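# Place build plate from box onto 3-D printer bed

## Task

Take the build plate now resting on the cardboard box and set it on the 3-D printer's bed with the coated side facing up and its two side edges and back edge flush with the bed's edges. The printer must stay upright, and the items next to and behind it must stay roughly where they were without being flipped or tipped. The placement must hold up with no help from the robot, so open the gripper and pull the arms away at the end.

## Robot and tools

Robot: two arms, left_arm and right_arm, each with a parallel gripper. One scene frame is shared: its origin sits on the table top midway between the arms, +x runs out over the table, +z is up, and left_arm is mounted on the +y side. The arm names do not tell you which side of a camera image an arm appears on. On each gripper the fingers extend along its own +z axis and close along its own y axis. The reported end_effector_position is the point between the finger pads, roughly 1 cm short of the fingertips.

A row is always 16 plain numbers: left x, y, z, qw, qx, qy, qz, opening, followed by the same eight for right. Include both arms in every row even if only one moves. x, y, z are an absolute target in metres and the quaternion is an absolute orientation with w first, both in the scene frame. Opening runs from -1 (closed) to +1 (fully open, 0.094 m). To hold an arm still, resend the exact pose from the last result taken before it stopped, plus the opening it should keep. To keep an orientation, send one fixed quaternion every time rather than copying a reported one, which may have drifted.

execute_actions(actions): actions is a list of up to 15 actions. Each action is a list of up to 15 rows, one row per 1/30 s control step; if fewer than 15 rows are given, the last row repeats until the 15 steps are used. An empty list only returns the current state and images. If any target lies more than 0.6 m from its gripper's position at the start of that action, measured along any of that gripper's current axes, the action is rejected for both arms. If the first action fails this test, or any action is malformed, nothing in the call runs.

move(target, speed, blocking): target is one 16-number row, an absolute pose per arm. Each gripper follows a straight line toward it, and all paths finish together after 0.5 to 10 s; paths still unfinished at 10 s stop there. speed is the maximum path speed in m/s, 0.002 to 0.5, default 0.25; rotation is capped at twice that in rad/s, taking the shorter direction. The opening is applied at the start. Paths ignore obstacles and the other arm, the gripper lags and can stray, and near full reach it can exceed speed. Faster moves and targets set deeper past a contact give harder impacts. With blocking=false the result returns after 0.5 s while motion continues; until some result shows the move has ended, new moves and execute_actions are refused, so call wait (wait(0) just checks) or stop. The move: line gives the outcome (done, off_target, moving, held, fault) and any limits: limits=paced means the sent pose was clipped; limits=held means a check blocked some steps, after which the arm may jump ahead faster than speed. If only one arm is named in the outcome, the other reached its pose and is at rest. Each gripper's remaining distance to its pose is also reported.

wait(seconds): 0 to 10; the robot keeps its last command, and any running move carries on. stop(): brakes a running move, which needs some distance, more after fast motion; the fingers keep moving. zoom_image(camera, region): camera is cam_low, cam_left_wrist or cam_right_wrist; region is [x0, y0, x1, y1] in image pixels from the top-left, no bigger than 504 by 504. show_instructions(): shows the reference image (printer card page 5). finished_scene(scene): ends the current scene, given its number; this is final, so call it only once the plate is released, resting correctly and the arms are clear.

Controller behaviour: at each step the command is limited to 70 mm and 16 degrees from the measured gripper pose, then damped inverse kinematics drives the joints, favouring position over orientation. A single action may not get all the way; after it the arm travels at most to its last clipped pose, so send the remainder next time. Expect to finish a centimetre or more off, usually low. Elbows stop just short of straight. Joint limits (rad): waist -2.618 to 3.054, shoulder 0 to 3.142, elbow 0 to 3.142, wrist pitch -1.571 to 1.571, wrist yaw -1.571 to 1.571, wrist roll -2.094 to 2.094.

Results: the state line lists each gripper's position and quaternion, less accurate at long reach. Hand target lines show the pose each arm is currently driven toward. A pose unreachable line means a clearance check changed or blocked that arm's command. grip_measured is the finger opening on the command scale, off by up to about 1 mm per gripper; the last Joint positions value is the opening in metres. To grasp, command about 0.03 below grip_measured for a firm hold, less for a lighter one. Pad force is roughly 50 to 62 N, weaker on some grippers and on parts under about 2 mm thick such as a thin plate. FAULT lines report arm stops. MOTOR HOT appears at 75 °C; at 90 °C that arm halts for 10 s; at 100 °C the arm goes limp and drops. Carrying loads heats motors, even while you think, and the simulation keeps running during your replies.

Cameras, each 504x504: cam_low is fixed near [0.768, -0.016, 0.274] looking back over the table; cam_left_wrist and cam_right_wrist ride on the hands, and their poses follow the joint readings. Results list any camera whose calibration has changed.

Avoid: arms colliding or pressing on each other, anything leaving the table, tipping the printer, disturbing nearby items, dropping the plate, slamming it, and hard pushes. Brief external tugs or nudges may occur. Move efficiently and smoothly.

Each tool is called after "Request:" as name([rows], argument=value, ...), one row to a line, values as JSON.

Reference images:

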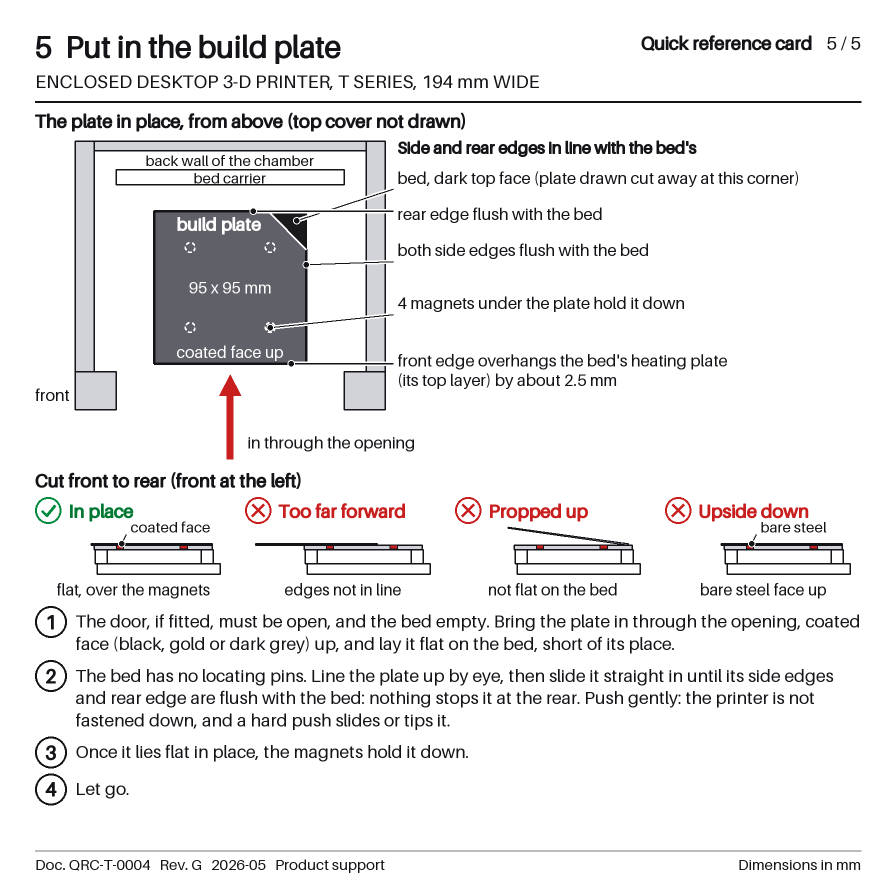

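## Session

Request:
execute_actions(actions=[])

Scene clock: 0.00 s.
left_arm: end_effector_position=(+0.4025, +0.3601, +0.3989) grip_measured=+1.000 end_effector_quat_wxyz=(+0.700, -0.008, +0.714, +0.011) | right_arm: end_effector_position=(+0.3842, -0.2903, +0.3956) grip_measured=+1.000 end_effector_quat_wxyz=(+0.696, -0.038, +0.716, +0.029)
Joint positions: left_arm=[ 0.011  1.062  1.039  0.005 -0.007  0.003  0.094] | right_arm=[ 0.003  1.06   1.035 -0.004 -0.01  -0.011  0.094]
Joint velocities: left_arm=[ 0.007  0.002  0.007  0.007  0.037 -0.037  0.   ] | right_arm=[-0.002  0.007 -0.007 -0.051  0.022 -0.051  0.   ]
Hand target (left_arm): +0.399, +0.360, +0.408; +0.709, -0.009, +0.705, +0.011
Hand target (right_arm): +0.382, -0.291, +0.399; +0.698, -0.037, +0.714, +0.030

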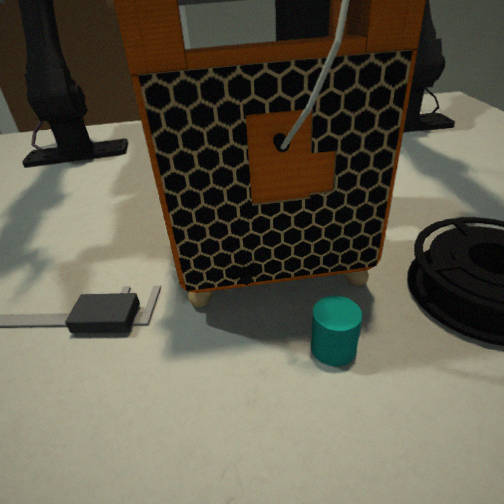

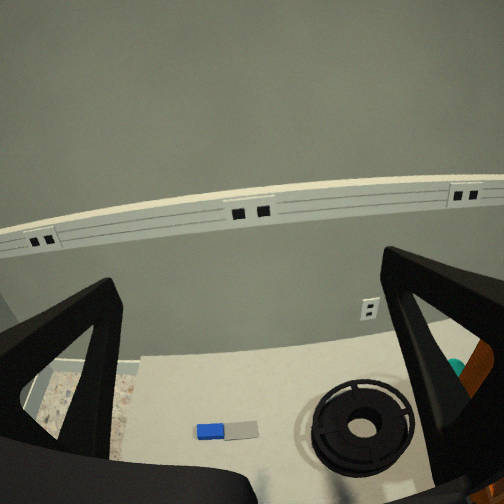

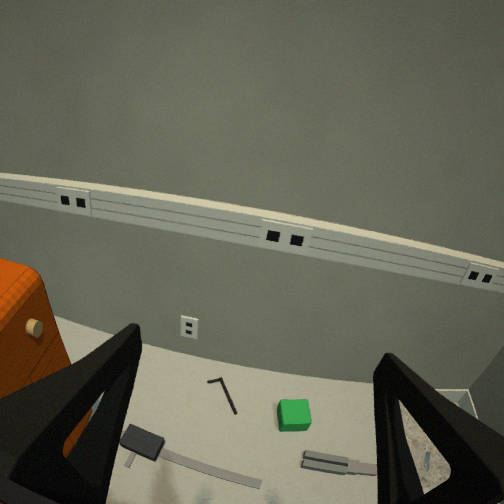

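Request:
move(target=[0.17,0.2,0.38,0.497,0.410,0.709,-0.287,1,0.17,-0.2,0.38,0.497,-0.410,0.709,0.287,1])

Scene clock: 22.70 s.
left_arm: end_effector_position=(+0.1782, +0.1967, +0.3745) grip_measured=+1.000 end_effector_quat_wxyz=(+0.489, +0.405, +0.716, -0.289) | right_arm: end_effector_position=(+0.1696, -0.2034, +0.3807) grip_measured=+1.000 end_effector_quat_wxyz=(+0.503, -0.405, +0.708, +0.286)
Joint positions: left_arm=[-0.134  0.785  1.283 -1.059  0.842  0.418  0.094] | right_arm=[-0.354  0.911  1.406 -1.431 -1.148 -0.894  0.094]
Joint velocities: left_arm=[-0.017 -0.007  0.007  0.007 -0.007  0.022  0.   ] | right_arm=[-0.002  0.007  0.007 -0.022  0.022 -0.051  0.   ]
Hand target (left_arm): +0.173, +0.196, +0.383; +0.497, +0.412, +0.708, -0.285
Hand target (right_arm): +0.169, -0.203, +0.388; +0.507, -0.404, +0.703, +0.292
Off the commanded pose (left_arm): 0.010 m, 1 deg.
Off the commanded pose (right_arm): 0.003 m, 1 deg.
move: done
camera_calibration (this result's frames):
cam_left_wrist: T_world_to_cam=[[-0.899535, -0.42975, -0.0784351, 0.271223], [-0.309272, 0.753292, -0.580433, 0.139043], [0.308526, -0.497862, -0.810522, 0.447742], [0, 0, 0, 1]] pos_world=[0.148837, 0.234732, 0.464883]
cam_right_wrist: T_world_to_cam=[[0.898514, -0.418808, 0.131424, -0.286915], [-0.248665, -0.732393, -0.63385, 0.178068], [0.361715, 0.536843, -0.762209, 0.439509], [0, 0, 0, 1]] pos_world=[0.143099, -0.225693, 0.485573]

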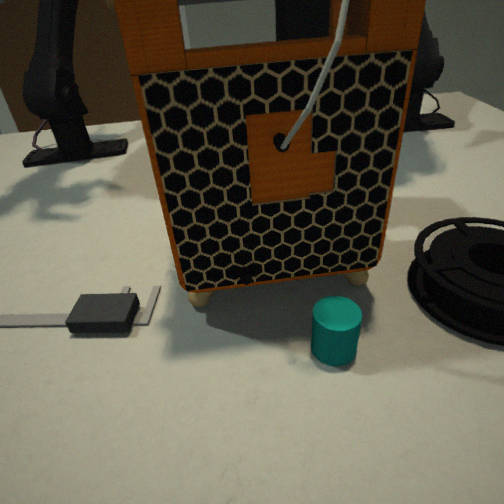

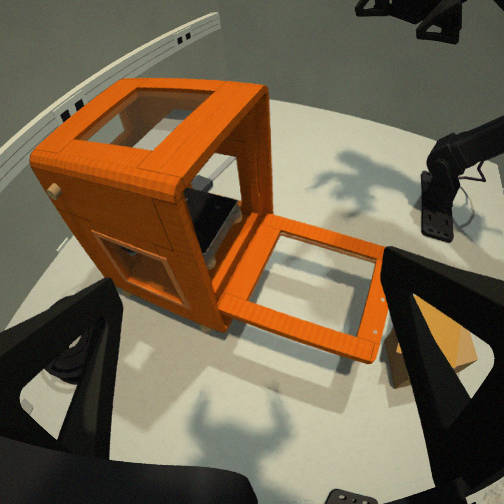

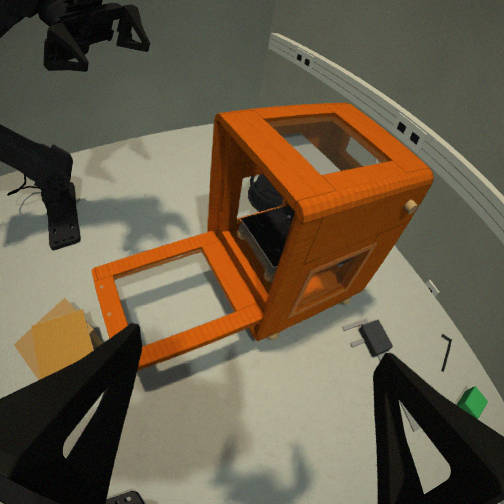

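Request:
move(target=[0.03,0.08,0.30,0.271,0.653,0.653,-0.271,1,0.17,-0.2,0.38,0.497,-0.410,0.709,0.287,1])

Scene clock: 33.00 s.
left_arm: end_effector_position=(+0.0274, +0.0752, +0.2868) grip_measured=+1.000 end_effector_quat_wxyz=(+0.264, +0.663, +0.653, -0.254) | right_arm: end_effector_position=(+0.1717, -0.2019, +0.3799) grip_measured=+1.000 end_effector_quat_wxyz=(+0.499, -0.410, +0.709, +0.282)
Joint positions: left_arm=[-1.523  1.036  1.305 -1.089  0.032  0.061  0.094] | right_arm=[-0.324  0.912  1.406 -1.4   -1.121 -0.865  0.094]
Joint velocities: left_arm=[-0.007 -0.007 -0.002  0.037 -0.081 -0.037  0.   ] | right_arm=[-0.002  0.017  0.002  0.007 -0.037 -0.051  0.   ]
Hand target (left_arm): +0.027, +0.075, +0.299; +0.274, +0.658, +0.651, -0.261
Hand target (right_arm): +0.170, -0.200, +0.380; +0.496, -0.411, +0.709, +0.287
Off the commanded pose (left_arm): 0.014 m, 2 deg.
Off the commanded pose (right_arm): 0.003 m, 1 deg.
move: off_target (left_arm)
camera_calibration (this result's frames):
cam_left_wrist: T_world_to_cam=[[-0.989716, 0.126091, -0.0675548, 0.034008], [0.135446, 0.977934, -0.159055, -0.0168549], [0.0460088, -0.166569, -0.984956, 0.394983], [0, 0, 0, 1]] pos_world=[0.0177685, 0.0779871, 0.388658]
cam_right_wrist: T_world_to_cam=[[0.90012, -0.413207, 0.138002, -0.289782], [-0.245408, -0.74268, -0.623058, 0.172428], [0.359944, 0.52696, -0.769905, 0.438526], [0, 0, 0, 1]] pos_world=[0.145309, -0.222767, 0.485047]

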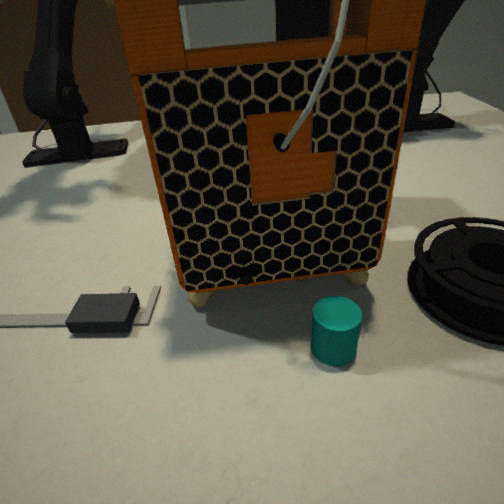

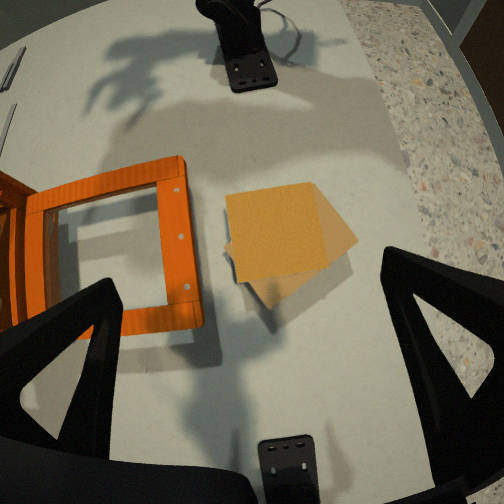

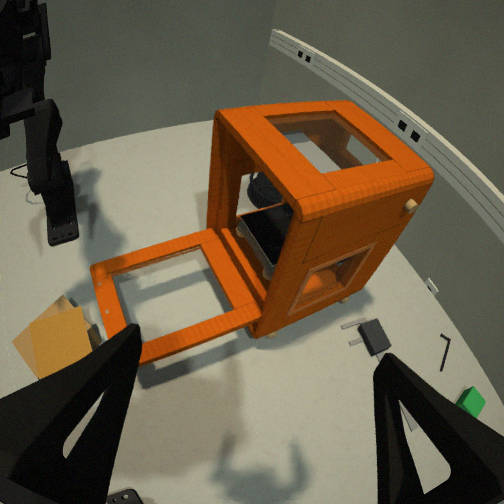

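Request:
zoom_image(camera="cam_left_wrist", region=[190,150,390,350])

Request:
zoom_image(camera="cam_right_wrist", region=[190,150,350,310])

Region (190, 150, 390, 350) of cam_left_wrist's 504x504 image, scaled by 2.520, with more detail than that image has.

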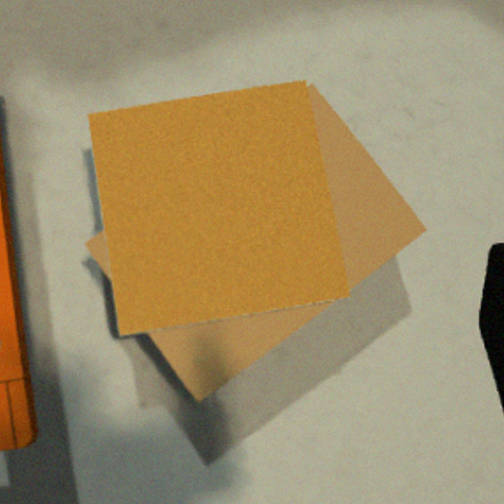

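Region (190, 150, 350, 310) of cam_right_wrist's 504x504 image, scaled by 3.150, with more detail than that image has.

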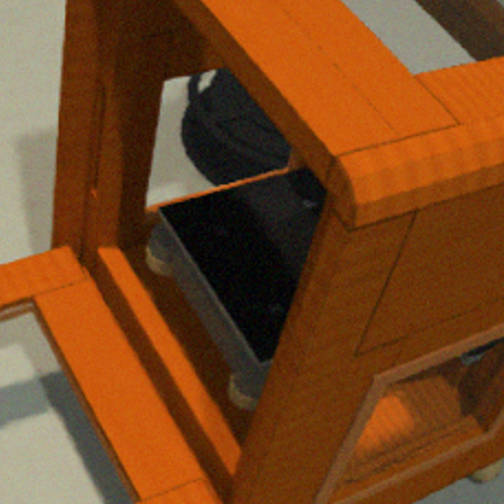

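Request:
move(target=[0.03,0.13,0.30,0.271,0.653,0.653,-0.271,1,0.015,-0.085,0.13,0.537,-0.843,0,0,-0.3])

Scene clock: 141.53 s.
left_arm: end_effector_position=(+0.0306, +0.1245, +0.3009) grip_measured=+1.000 end_effector_quat_wxyz=(+0.271, +0.652, +0.655, -0.268) | right_arm: end_effector_position=(+0.0109, -0.0864, +0.1348) grip_measured=-0.299 end_effector_quat_wxyz=(-0.533, +0.846, +0.004, +0.006)
Joint positions: left_arm=[-1.459  0.884  1.305 -1.214  0.08   0.084  0.094] | right_arm=[ 1.351  0.299  0.242 -0.392 -0.119 -1.644  0.033]
Joint velocities: left_arm=[-0.002 -0.007  0.002 -0.022 -0.066  0.022  0.   ] | right_arm=[ 0.012  0.002  0.002 -0.081 -0.037 -0.007  0.001]
Hand target (left_arm): +0.030, +0.129, +0.301; +0.271, +0.653, +0.653, -0.271
Hand target (right_arm): +0.010, -0.087, +0.125; -0.521, +0.853, +0.007, +0.007
Off the commanded pose (left_arm): 0.006 m, 0 deg.
Off the commanded pose (right_arm): 0.006 m, 1 deg.
move: done
camera_calibration (this result's frames):
cam_left_wrist: T_world_to_cam=[[-0.992374, 0.110008, -0.0556138, 0.0303847], [0.118717, 0.974388, -0.190982, -0.0526707], [0.0331798, -0.196128, -0.980017, 0.41951], [0, 0, 0, 1]] pos_world=[0.0224867, 0.130257, 0.402757]
cam_right_wrist: T_world_to_cam=[[-0.166973, 0.468617, 0.867478, -0.0739499], [0.843666, -0.387412, 0.371672, -0.0493044], [0.510243, 0.793921, -0.330669, 0.209111], [0, 0, 0, 1]] pos_world=[-0.0774487, -0.150465, 0.151622]

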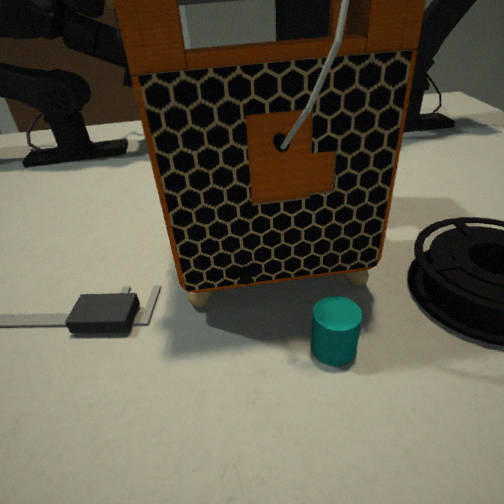

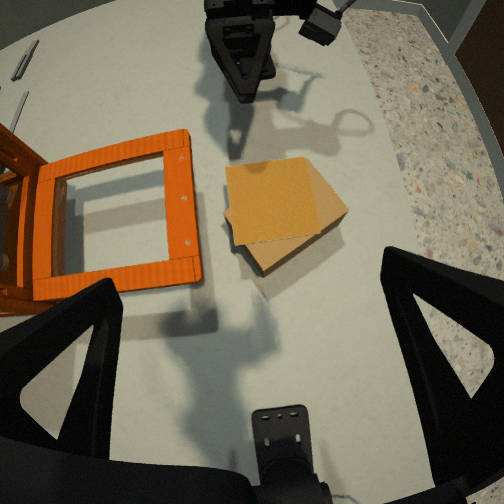

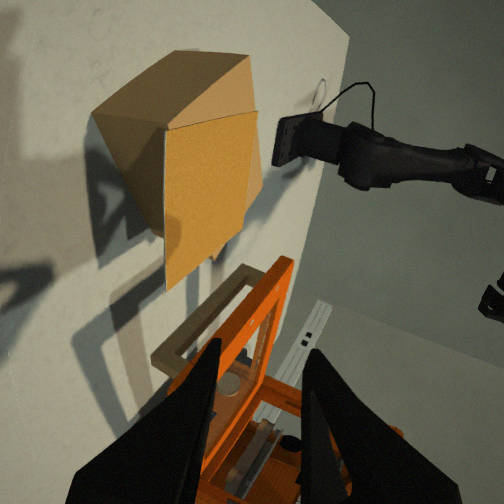

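Request:
move(target=[0.03,0.13,0.30,0.271,0.653,0.653,-0.271,1,0.015,-0.072,0.065,0.537,-0.843,0,0,-0.3], speed=0.1)

Scene clock: 148.40 s.
left_arm: end_effector_position=(+0.0304, +0.1245, +0.3009) grip_measured=+1.000 end_effector_quat_wxyz=(+0.271, +0.653, +0.655, -0.267) | right_arm: end_effector_position=(+0.0148, -0.0720, +0.0742) grip_measured=-0.299 end_effector_quat_wxyz=(-0.535, +0.845, +0.000, +0.003)
Joint positions: left_arm=[-1.459  0.884  1.305 -1.214  0.08   0.087  0.094] | right_arm=[ 1.331  0.469  0.001  0.021 -0.139 -1.644  0.033]
Joint velocities: left_arm=[ 0.007 -0.002  0.002  0.007  0.022  0.022  0.   ] | right_arm=[ 0.017  0.002  0.002 -0.037 -0.022 -0.007 -0.001]
Hand target (left_arm): +0.030, +0.130, +0.300; +0.271, +0.653, +0.653, -0.271
Hand target (right_arm): +0.014, -0.075, +0.066; -0.525, +0.851, -0.000, -0.001
Off the commanded pose (left_arm): 0.006 m, 0 deg.
Off the commanded pose (right_arm): 0.009 m, 1 deg.
joint sent to its limit (right arm) — the command would take joint 3 (elbow) past its lower limit, so that joint was sent only as far as its limit.
move: done
camera_calibration (this result's frames):
cam_left_wrist: T_world_to_cam=[[-0.992028, 0.112418, -0.0569488, 0.0303429], [0.121342, 0.974086, -0.190872, -0.0527201], [0.0340156, -0.196261, -0.979962, 0.419495], [0, 0, 0, 1]] pos_world=[0.0222288, 0.130273, 0.402754]
cam_right_wrist: T_world_to_cam=[[-0.15859, 0.466062, 0.870423, -0.0280636], [0.845412, -0.391293, 0.363549, -0.0241032], [0.510027, 0.793521, -0.331959, 0.175726], [0, 0, 0, 1]] pos_world=[-0.0736983, -0.135794, 0.0915236]

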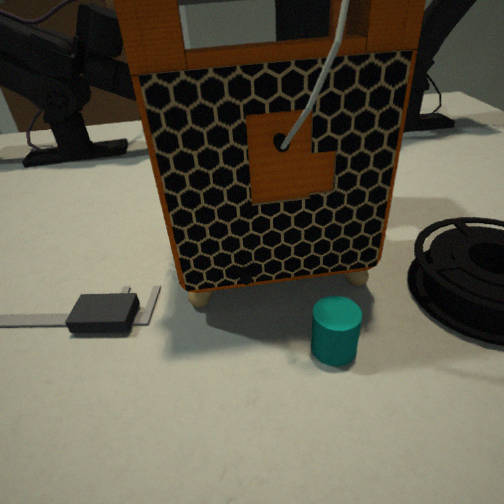

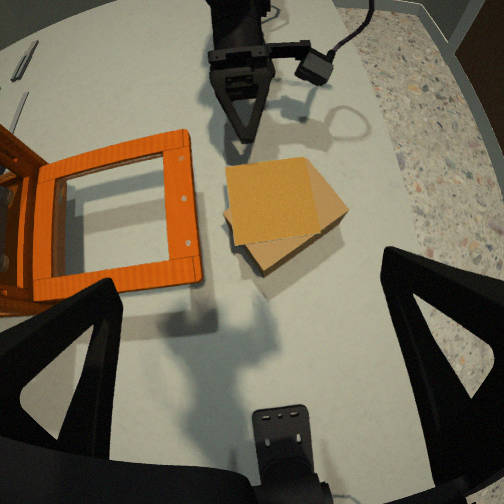

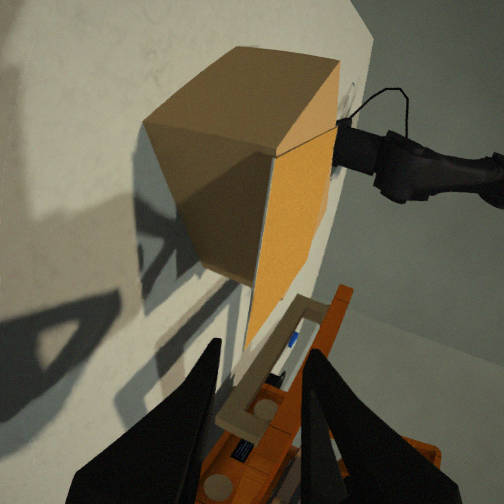

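Request:
move(target=[0.03,0.13,0.30,0.271,0.653,0.653,-0.271,1,0.010,-0.03,0.056,0.537,-0.843,0,0,-0.3], speed=0.05)

Scene clock: 166.47 s.
left_arm: end_effector_position=(+0.0304, +0.1245, +0.3009) grip_measured=+1.000 end_effector_quat_wxyz=(+0.271, +0.653, +0.655, -0.267) | right_arm: end_effector_position=(+0.0116, -0.0340, +0.0568) grip_measured=-0.299 end_effector_quat_wxyz=(-0.539, +0.843, +0.004, +0.004)
Joint positions: left_arm=[-1.459  0.884  1.305 -1.214  0.08   0.087  0.094] | right_arm=[ 1.397  1.136  0.001  0.7   -0.082 -1.622  0.033]
Joint velocities: left_arm=[ 0.012  0.007  0.002 -0.007  0.051 -0.051  0.   ] | right_arm=[-0.002  0.002 -0.002  0.007 -0.037 -0.022  0.001]
Hand target (left_arm): +0.030, +0.130, +0.300; +0.271, +0.653, +0.653, -0.271
Hand target (right_arm): +0.010, -0.032, +0.057; -0.537, +0.844, +0.001, +0.001
Off the commanded pose (left_arm): 0.006 m, 0 deg.
Off the commanded pose (right_arm): 0.004 m, 1 deg.
move: done
camera_calibration (this result's frames):
cam_left_wrist: T_world_to_cam=[[-0.992028, 0.112418, -0.0569488, 0.0303429], [0.121342, 0.974086, -0.190872, -0.0527201], [0.0340156, -0.196261, -0.979962, 0.419495], [0, 0, 0, 1]] pos_world=[0.0222288, 0.130273, 0.402754]
cam_right_wrist: T_world_to_cam=[[-0.166222, 0.457223, 0.87368, -0.0314876], [0.845357, -0.390083, 0.364975, -0.000296437], [0.507683, 0.799239, -0.321677, 0.141038], [0, 0, 0, 1]] pos_world=[-0.076586, -0.098442, 0.072987]

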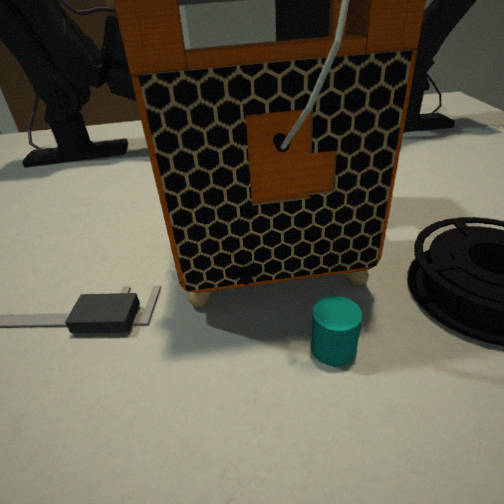

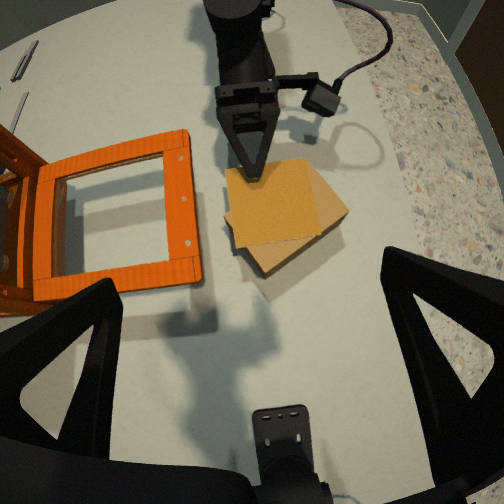

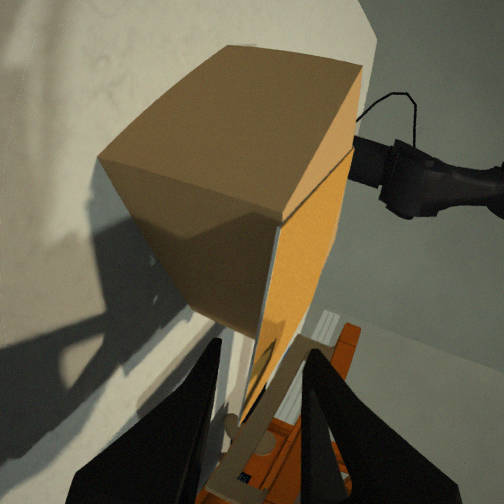

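Request:
move(target=[0.03,0.13,0.30,0.271,0.653,0.653,-0.271,1,0.010,-0.016,0.056,0.574,-0.819,0,0,-0.3], speed=0.04)

Scene clock: 174.80 s.
left_arm: end_effector_position=(+0.0304, +0.1245, +0.3009) grip_measured=+1.000 end_effector_quat_wxyz=(+0.271, +0.653, +0.655, -0.267) | right_arm: end_effector_position=(+0.0124, -0.0130, +0.0625) grip_measured=-0.299 end_effector_quat_wxyz=(-0.581, +0.814, +0.004, +0.006)
Joint positions: left_arm=[-1.459  0.884  1.305 -1.214  0.08   0.087  0.094] | right_arm=[ 1.402  1.473  0.001  1.14  -0.08  -1.613  0.033]
Joint velocities: left_arm=[-0.012  0.017  0.017 -0.007 -0.022  0.037  0.   ] | right_arm=[-0.007  0.002  0.012 -0.022 -0.037 -0.037 -0.   ]
Hand target (left_arm): +0.030, +0.130, +0.300; +0.271, +0.653, +0.653, -0.271
Hand target (right_arm): +0.010, -0.016, +0.057; -0.574, +0.819, +0.001, +0.001
Off the commanded pose (left_arm): 0.006 m, 0 deg.
Off the commanded pose (right_arm): 0.008 m, 1 deg.
move: done
camera_calibration (this result's frames):
cam_left_wrist: T_world_to_cam=[[-0.992028, 0.112418, -0.0569488, 0.0303429], [0.121342, 0.974086, -0.190872, -0.0527201], [0.0340156, -0.196261, -0.979962, 0.419495], [0, 0, 0, 1]] pos_world=[0.0222288, 0.130273, 0.402754]
cam_right_wrist: T_world_to_cam=[[-0.168223, 0.365823, 0.915355, -0.049748], [0.844415, -0.425621, 0.325286, 0.00713431], [0.508591, 0.827659, -0.237308, 0.120776], [0, 0, 0, 1]] pos_world=[-0.0758187, -0.0787259, 0.0718775]

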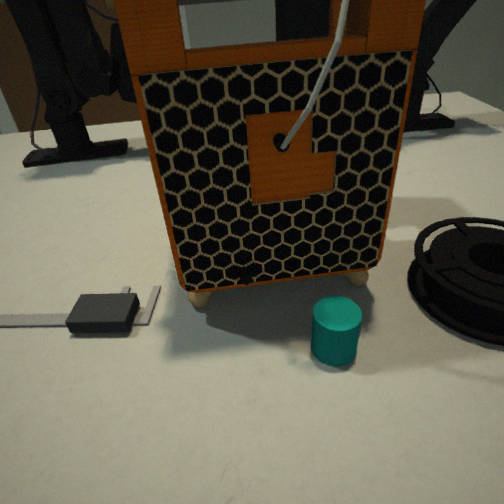

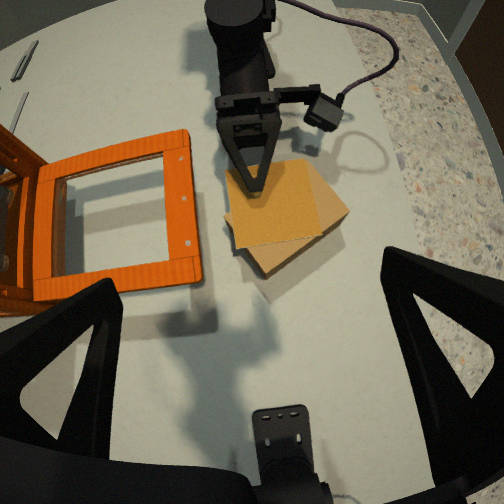

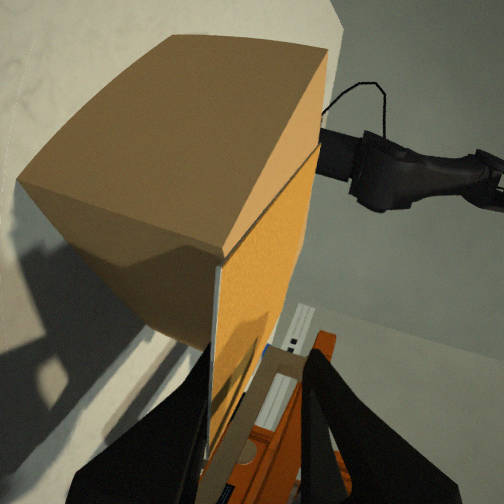

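Request:
execute_actions([
  [[0.03,0.13,0.30,0.271,0.653,0.653,-0.271,1,0.011,-0.015,0.060,0.585,-0.811,0,0,-0.45]],
  [[0.03,0.13,0.30,0.271,0.653,0.653,-0.271,1,0.011,-0.014,0.064,0.595,-0.804,0,0,-0.6]],
  [[0.03,0.13,0.30,0.271,0.653,0.653,-0.271,1,0.011,-0.013,0.068,0.606,-0.796,0,0,-0.75]],
  [[0.03,0.13,0.30,0.271,0.653,0.653,-0.271,1,0.011,-0.013,0.071,0.616,-0.788,0,0,-0.88]],
  [[0.03,0.13,0.30,0.271,0.653,0.653,-0.271,1,0.011,-0.013,0.071,0.616,-0.788,0,0,-1]],
  [[0.03,0.13,0.30,0.271,0.653,0.653,-0.271,1,0.011,-0.013,0.073,0.616,-0.788,0,0,-1]],
])

Scene clock: 189.43 s.
left_arm: end_effector_position=(+0.0304, +0.1245, +0.3009) grip_measured=+1.000 end_effector_quat_wxyz=(+0.271, +0.653, +0.655, -0.267) | right_arm: end_effector_position=(+0.0130, -0.0079, +0.0753) grip_measured=-0.982 end_effector_quat_wxyz=(-0.605, +0.796, +0.004, +0.007)
Joint positions: left_arm=[-1.459  0.884  1.305 -1.214  0.08   0.087  0.094] | right_arm=[ 1.402  1.499  0.001  1.226 -0.079 -1.61   0.001]
Joint velocities: left_arm=[-0.012  0.022 -0.017 -0.022  0.051 -0.022  0.   ] | right_arm=[ 0.017 -0.007  0.007  0.037  0.022  0.066 -0.001]
Hand target (left_arm): +0.030, +0.130, +0.300; +0.271, +0.653, +0.653, -0.271
Hand target (right_arm): +0.011, -0.011, +0.073; -0.603, +0.797, +0.001, -0.001
Off the commanded pose (left_arm): 0.006 m, 0 deg.
Off the commanded pose (right_arm): 0.006 m, 2 deg.
joint sent to its limit (right arm) — the command would take joint 3 (elbow) past its lower limit, so that joint was sent only as far as its limit.
camera_calibration (this result's frames):
cam_left_wrist: T_world_to_cam=[[-0.992028, 0.112418, -0.0569488, 0.0303429], [0.121342, 0.974086, -0.190872, -0.0527201], [0.0340156, -0.196261, -0.979962, 0.419495], [0, 0, 0, 1]] pos_world=[0.0222288, 0.130273, 0.402754]
cam_right_wrist: T_world_to_cam=[[-0.169373, 0.310494, 0.935364, -0.0651172], [0.843203, -0.445681, 0.300628, 0.00641779], [0.510218, 0.83962, -0.186324, 0.115584], [0, 0, 0, 1]] pos_world=[-0.0754136, -0.0739679, 0.080515]

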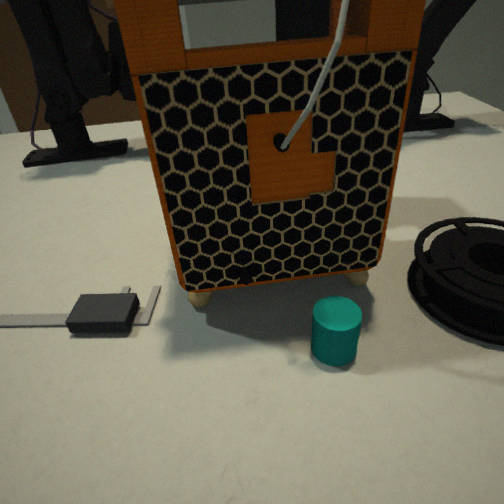

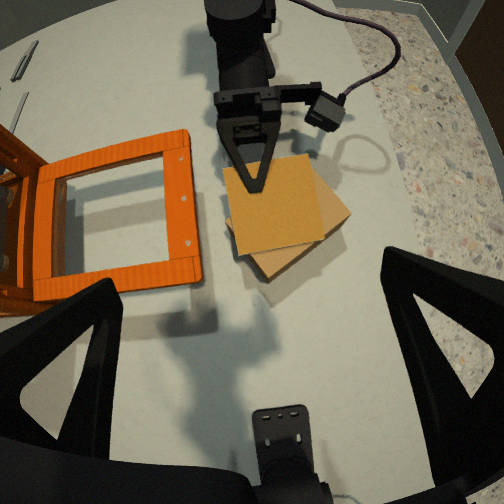

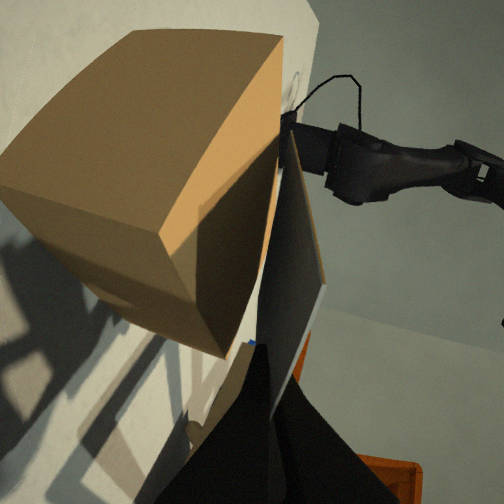

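Request:
move(target=[0.17,0.22,0.36,0.497,0.410,0.709,-0.287,1,0.011,-0.013,0.16,0.63,-0.777,0,0,-1], speed=0.15)

Request:
move(target=[0.17,0.22,0.36,0.497,0.410,0.709,-0.287,1,0.09,-0.03,0.16,0.594,-0.708,0.293,-0.246,-1], speed=0.2)

Scene clock: 208.53 s.
left_arm: end_effector_position=(+0.1736, +0.2284, +0.3499) grip_measured=+1.000 end_effector_quat_wxyz=(+0.484, +0.399, +0.722, -0.292) | right_arm: end_effector_position=(+0.0066, -0.0150, +0.1367) grip_measured=-0.982 end_effector_quat_wxyz=(-0.610, +0.793, +0.011, -0.003)
Joint positions: left_arm=[ 0.27   0.843  1.281 -1.453  1.132  0.93   0.094] | right_arm=[ 1.412  0.861  0.133  0.468 -0.093 -1.605  0.001]
Joint velocities: left_arm=[ 0.002 -0.002 -0.022 -0.095 -0.022  0.037  0.   ] | right_arm=[ 0.002  0.007 -0.002 -0.051 -0.037 -0.007 -0.001]
Hand target (left_arm): +0.172, +0.227, +0.361; +0.493, +0.402, +0.712, -0.296
Hand target (right_arm): +0.011, -0.010, +0.158; -0.630, +0.776, +0.000, +0.000
Off the commanded pose (left_arm): 0.014 m, 3 deg.
Off the commanded pose (right_arm): 0.024 m, 3 deg.
move: off_target (left_arm, right_arm)
camera_calibration (this result's frames):
cam_left_wrist: T_world_to_cam=[[-0.898013, -0.43587, -0.0599201, 0.273415], [-0.325485, 0.749786, -0.576091, 0.101615], [0.296028, -0.497834, -0.815187, 0.448767], [0, 0, 0, 1]] pos_world=[0.145757, 0.266395, 0.440751]
cam_right_wrist: T_world_to_cam=[[-0.169616, 0.295761, 0.940083, -0.12235], [0.855053, -0.430135, 0.2896, -0.00819568], [0.490015, 0.852941, -0.179933, 0.135636], [0, 0, 0, 1]] pos_world=[-0.0802085, -0.0830286, 0.141798]

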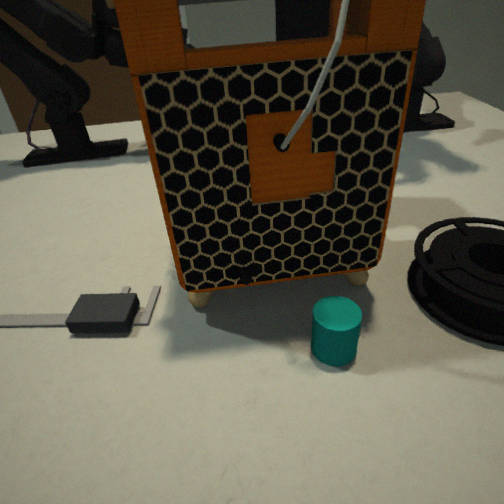

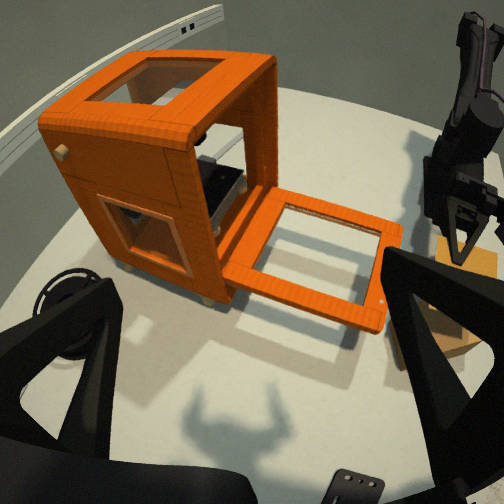

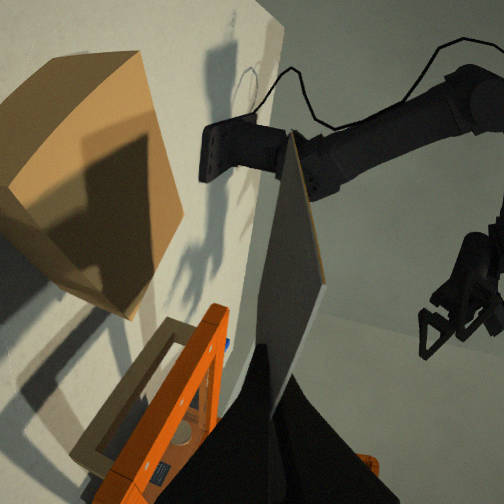

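Scene clock: 211.10 s.
left_arm: end_effector_position=(+0.1751, +0.2219, +0.3587) grip_measured=+1.000 end_effector_quat_wxyz=(+0.493, +0.406, +0.714, -0.287) | right_arm: end_effector_position=(+0.0933, -0.0355, +0.1472) grip_measured=-0.982 end_effector_quat_wxyz=(-0.576, +0.725, -0.277, +0.257)
Joint positions: left_arm=[ 0.191  0.815  1.281 -1.327  1.092  0.792  0.094] | right_arm=[ 1.662  1.084  0.235  0.5    0.929 -1.343  0.001]
Joint velocities: left_arm=[ 0.012  0.002 -0.017  0.007 -0.007 -0.066  0.   ] | right_arm=[-0.032 -0.007  0.007  0.007 -0.007 -0.081  0.   ]
Hand target (left_arm): +0.171, +0.220, +0.360; +0.497, +0.410, +0.709, -0.287
Hand target (right_arm): +0.091, -0.029, +0.161; -0.591, +0.710, -0.291, +0.248
Off the commanded pose (left_arm): 0.006 m, 1 deg.
Off the commanded pose (right_arm): 0.014 m, 4 deg.
move: off_target (right_arm)
camera_calibration (this result's frames):
cam_left_wrist: T_world_to_cam=[[-0.898307, -0.430655, -0.087073, 0.281147], [-0.304464, 0.753023, -0.583316, 0.110212], [0.316776, -0.497486, -0.807565, 0.445876], [0, 0, 0, 1]] pos_world=[0.144869, 0.259902, 0.448842]
cam_right_wrist: T_world_to_cam=[[0.0264387, 0.322232, 0.946291, -0.129709], [0.272948, -0.912979, 0.303263, -0.0589819], [0.961666, 0.25027, -0.11209, 0.0371793], [0, 0, 0, 1]] pos_world=[-0.0162258, -0.0213577, 0.144797]

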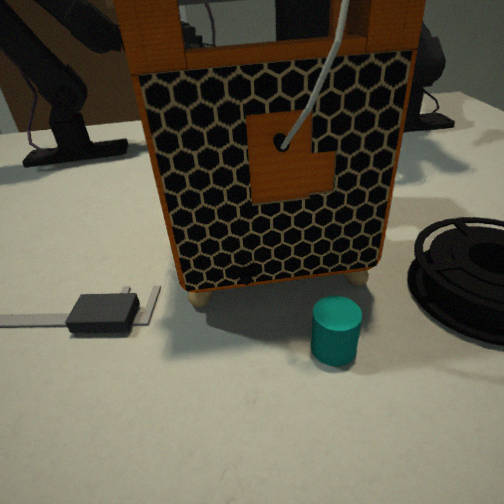

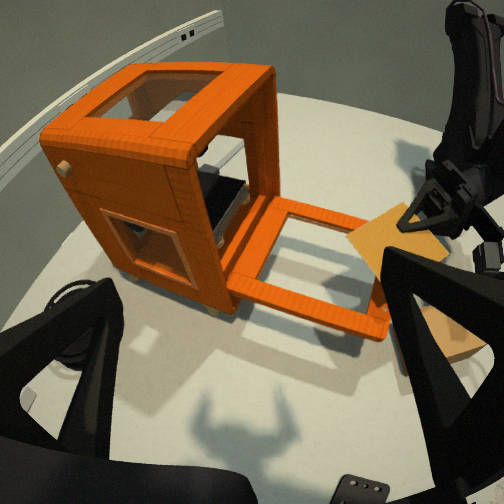

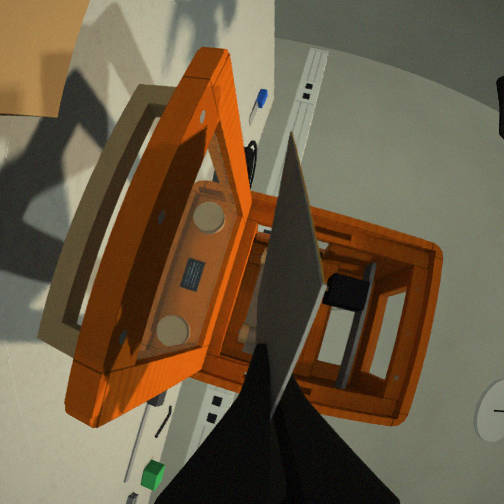

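Request:
move(target=[0.17,0.22,0.36,0.497,0.410,0.709,-0.287,1,0.18,-0.01,0.19,0.510,-0.608,0.466,-0.391,-1], speed=0.2)

Scene clock: 221.20 s.
left_arm: end_effector_position=(+0.1753, +0.2221, +0.3586) grip_measured=+1.000 end_effector_quat_wxyz=(+0.493, +0.406, +0.715, -0.286) | right_arm: end_effector_position=(+0.1750, -0.0102, +0.1804) grip_measured=-0.982 end_effector_quat_wxyz=(-0.502, +0.628, -0.454, +0.384)
Joint positions: left_arm=[ 0.191  0.815  1.281 -1.326  1.091  0.791  0.094] | right_arm=[ 1.457  1.449  0.683  0.196  1.19  -1.061  0.001]
Joint velocities: left_arm=[-0.012  0.012  0.002 -0.051 -0.037 -0.007  0.   ] | right_arm=[-0.012  0.002 -0.022 -0.022 -0.022  0.007 -0.001]
Hand target (left_arm): +0.170, +0.220, +0.360; +0.497, +0.410, +0.709, -0.287
Hand target (right_arm): +0.180, -0.009, +0.189; -0.507, +0.611, -0.468, +0.388
Off the commanded pose (left_arm): 0.006 m, 1 deg.
Off the commanded pose (right_arm): 0.011 m, 3 deg.
move: off_target (right_arm)
camera_calibration (this result's frames):
cam_left_wrist: T_world_to_cam=[[-0.897772, -0.431706, -0.0873823, 0.281656], [-0.305472, 0.753179, -0.582588, 0.109966], [0.317321, -0.496338, -0.808057, 0.445632], [0, 0, 0, 1]] pos_world=[0.145046, 0.259953, 0.448773]
cam_right_wrist: T_world_to_cam=[[0.181077, 0.243731, 0.952789, -0.200468], [-0.196359, -0.940337, 0.277864, 0.0181512], [0.963667, -0.237404, -0.122415, -0.0474742], [0, 0, 0, 1]] pos_world=[0.0856137, 0.0546581, 0.180149]

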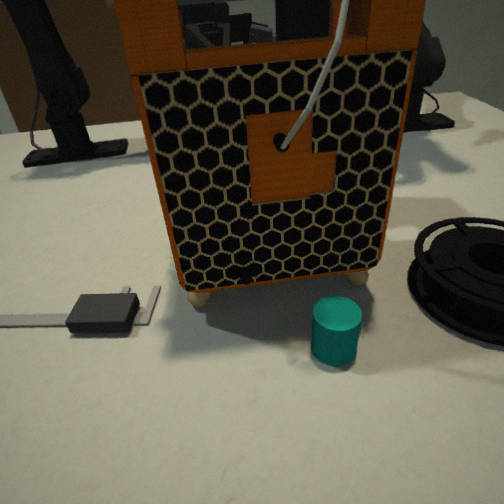

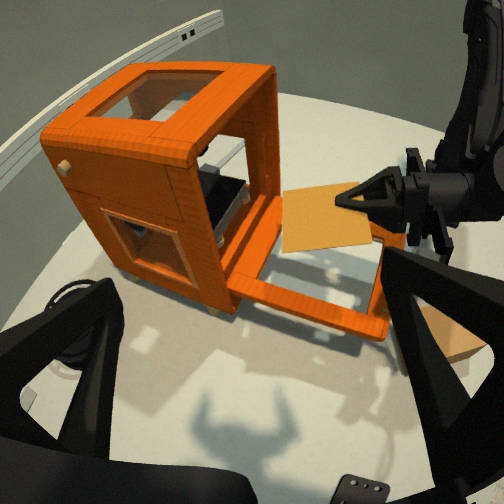

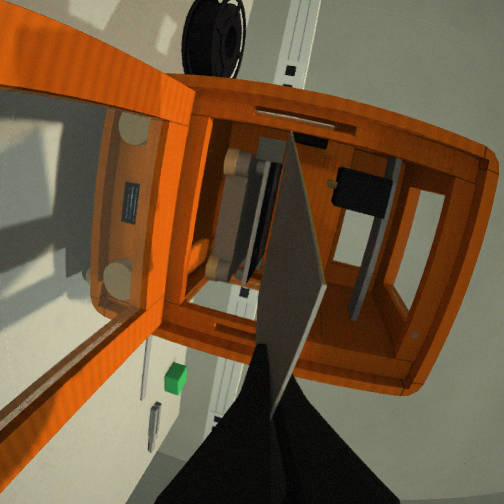

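Request:
zoom_image(camera="cam_right_wrist", region=[180,120,360,300])

Region (180, 120, 360, 300) of cam_right_wrist's 504x504 image, scaled by 2.800, with more detail than that image has.

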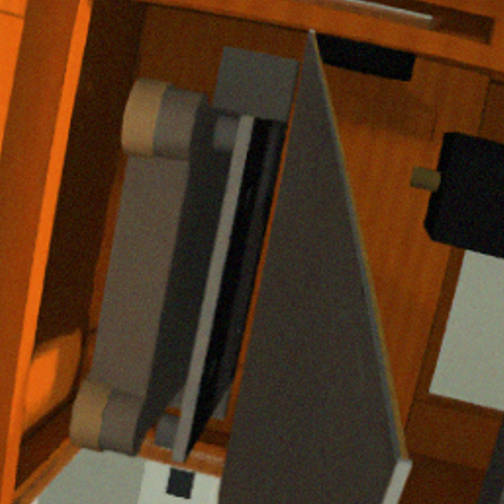

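Request:
move(target=[0.223,0.03,0.31,0.621,0.198,0.740,-0.166,1,0.23,-0.004,0.188,0.490,-0.535,0.507,-0.465,-1], speed=0.15)

Scene clock: 275.63 s.
left_arm: end_effector_position=(+0.2216, +0.0284, +0.2946) grip_measured=+1.000 end_effector_quat_wxyz=(+0.617, +0.218, +0.742, -0.147) | right_arm: end_effector_position=(+0.2250, -0.0048, +0.1792) grip_measured=-0.982 end_effector_quat_wxyz=(-0.484, +0.554, -0.498, +0.460)
Joint positions: left_arm=[-1.36   1.189  0.893  0.008 -0.81  -0.158  0.094] | right_arm=[ 1.33   1.671  0.779  0.456  1.309 -1.177  0.001]
Joint velocities: left_arm=[-0.017 -0.007  0.012 -0.022 -0.051 -0.022  0.   ] | right_arm=[-0.007 -0.002  0.012  0.022 -0.022 -0.022 -0.   ]
Hand target (left_arm): +0.221, +0.028, +0.307; +0.625, +0.204, +0.737, -0.157
Hand target (right_arm): +0.230, -0.004, +0.188; -0.489, +0.536, -0.509, +0.464
Off the commanded pose (left_arm): 0.016 m, 3 deg.
Off the commanded pose (right_arm): 0.010 m, 3 deg.
move: off_target (left_arm, right_arm)
camera_calibration (this result's frames):
cam_left_wrist: T_world_to_cam=[[-0.55509, -0.816159, -0.160499, 0.1905], [-0.523426, 0.492702, -0.695176, 0.321593], [0.646452, -0.301876, -0.700693, 0.172992], [0, 0, 0, 1]] pos_world=[0.162244, 0.0492509, 0.375352]
cam_right_wrist: T_world_to_cam=[[0.139739, 0.194267, 0.970945, -0.20387], [-0.414278, -0.879149, 0.235524, 0.0902853], [0.899359, -0.435153, -0.0423708, -0.0953925], [0, 0, 0, 1]] pos_world=[0.151684, 0.0774691, 0.17264]

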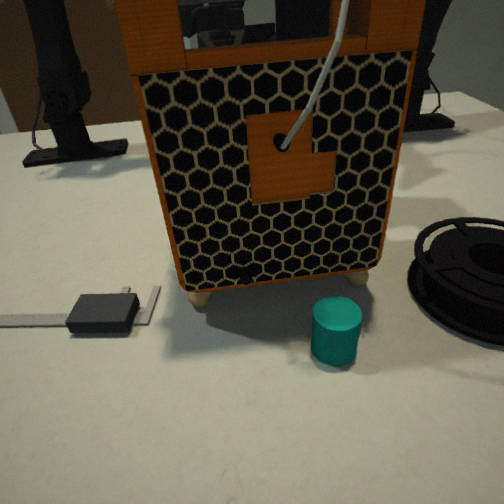

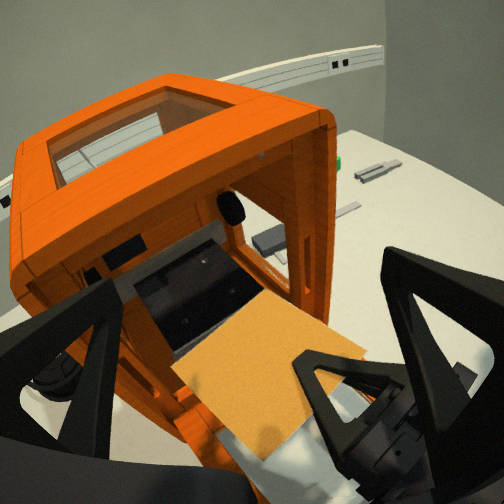

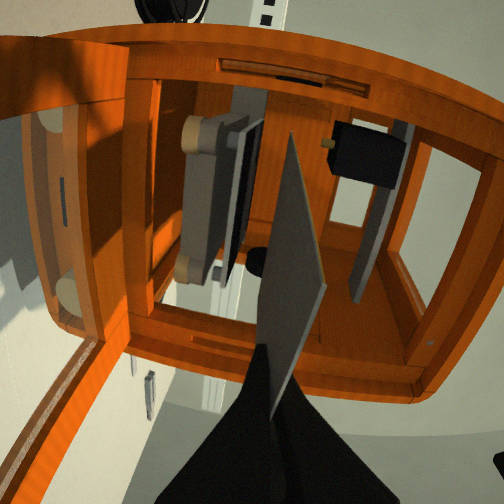

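Request:
move(target=[0.223,0.03,0.31,0.621,0.198,0.740,-0.166,1,0.29,0.0,0.180,0.490,-0.535,0.507,-0.465,-1], speed=0.08)

Request:
zoom_image(camera="cam_left_wrist", region=[100,200,350,450])

Scene clock: 285.83 s.
left_arm: end_effector_position=(+0.2322, +0.0383, +0.2974) grip_measured=+1.000 end_effector_quat_wxyz=(+0.624, +0.188, +0.746, -0.137) | right_arm: end_effector_position=(+0.2698, +0.0065, +0.1710) grip_measured=-0.982 end_effector_quat_wxyz=(-0.487, +0.558, -0.490, +0.459)
Joint positions: left_arm=[-1.337  1.189  0.893  0.016 -0.846 -0.181  0.094] | right_arm=[ 1.199  1.775  0.803  0.7    1.173 -1.354  0.001]
Joint velocities: left_arm=[-0.012 -0.007  0.012 -0.051  0.051 -0.037  0.   ] | right_arm=[-0.007  0.007 -0.007  0.007 -0.051  0.007  0.001]
Hand target (left_arm): +0.223, +0.030, +0.310; +0.621, +0.198, +0.740, -0.166
Hand target (right_arm): +0.289, -0.001, +0.179; -0.490, +0.536, -0.508, +0.464
Off the commanded pose (left_arm): 0.018 m, 4 deg.
Off the commanded pose (right_arm): 0.023 m, 3 deg.
move: off_target (left_arm, right_arm)
camera_calibration (this result's frames):
cam_left_wrist: T_world_to_cam=[[-0.503155, -0.852784, -0.139979, 0.188087], [-0.55162, 0.441611, -0.707598, 0.336404], [0.665244, -0.278817, -0.692612, 0.163457], [0, 0, 0, 1]] pos_world=[0.171465, 0.0574121, 0.377579]
cam_right_wrist: T_world_to_cam=[[0.131165, 0.202637, 0.97043, -0.202009], [-0.401568, -0.884123, 0.238892, 0.116705], [0.906388, -0.421028, -0.0345936, -0.134376], [0, 0, 0, 1]] pos_world=[0.195158, 0.0875404, 0.163507]

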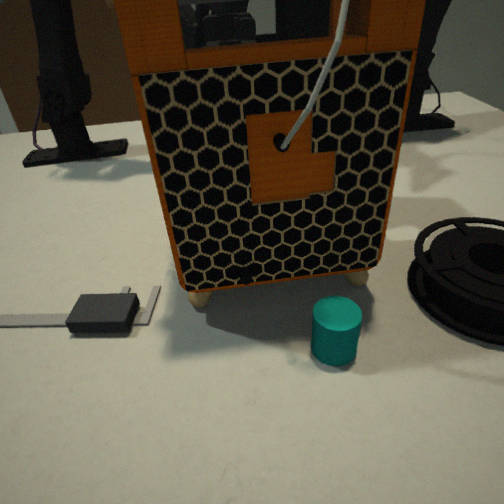

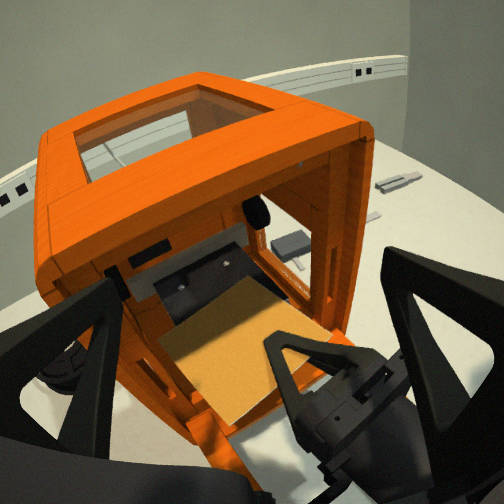

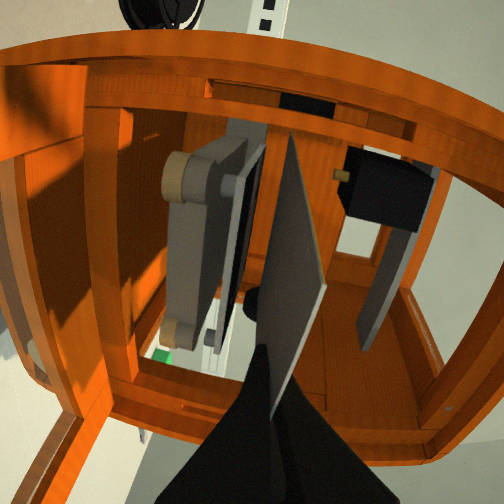

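Region (100, 200, 350, 450) of cam_left_wrist's 504x504 image, scaled by 2.016, with more detail than that image has.

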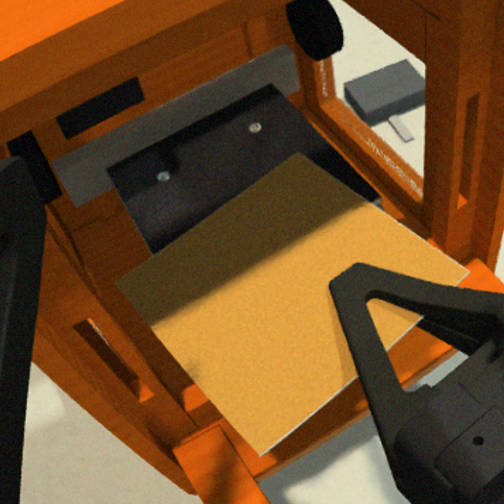

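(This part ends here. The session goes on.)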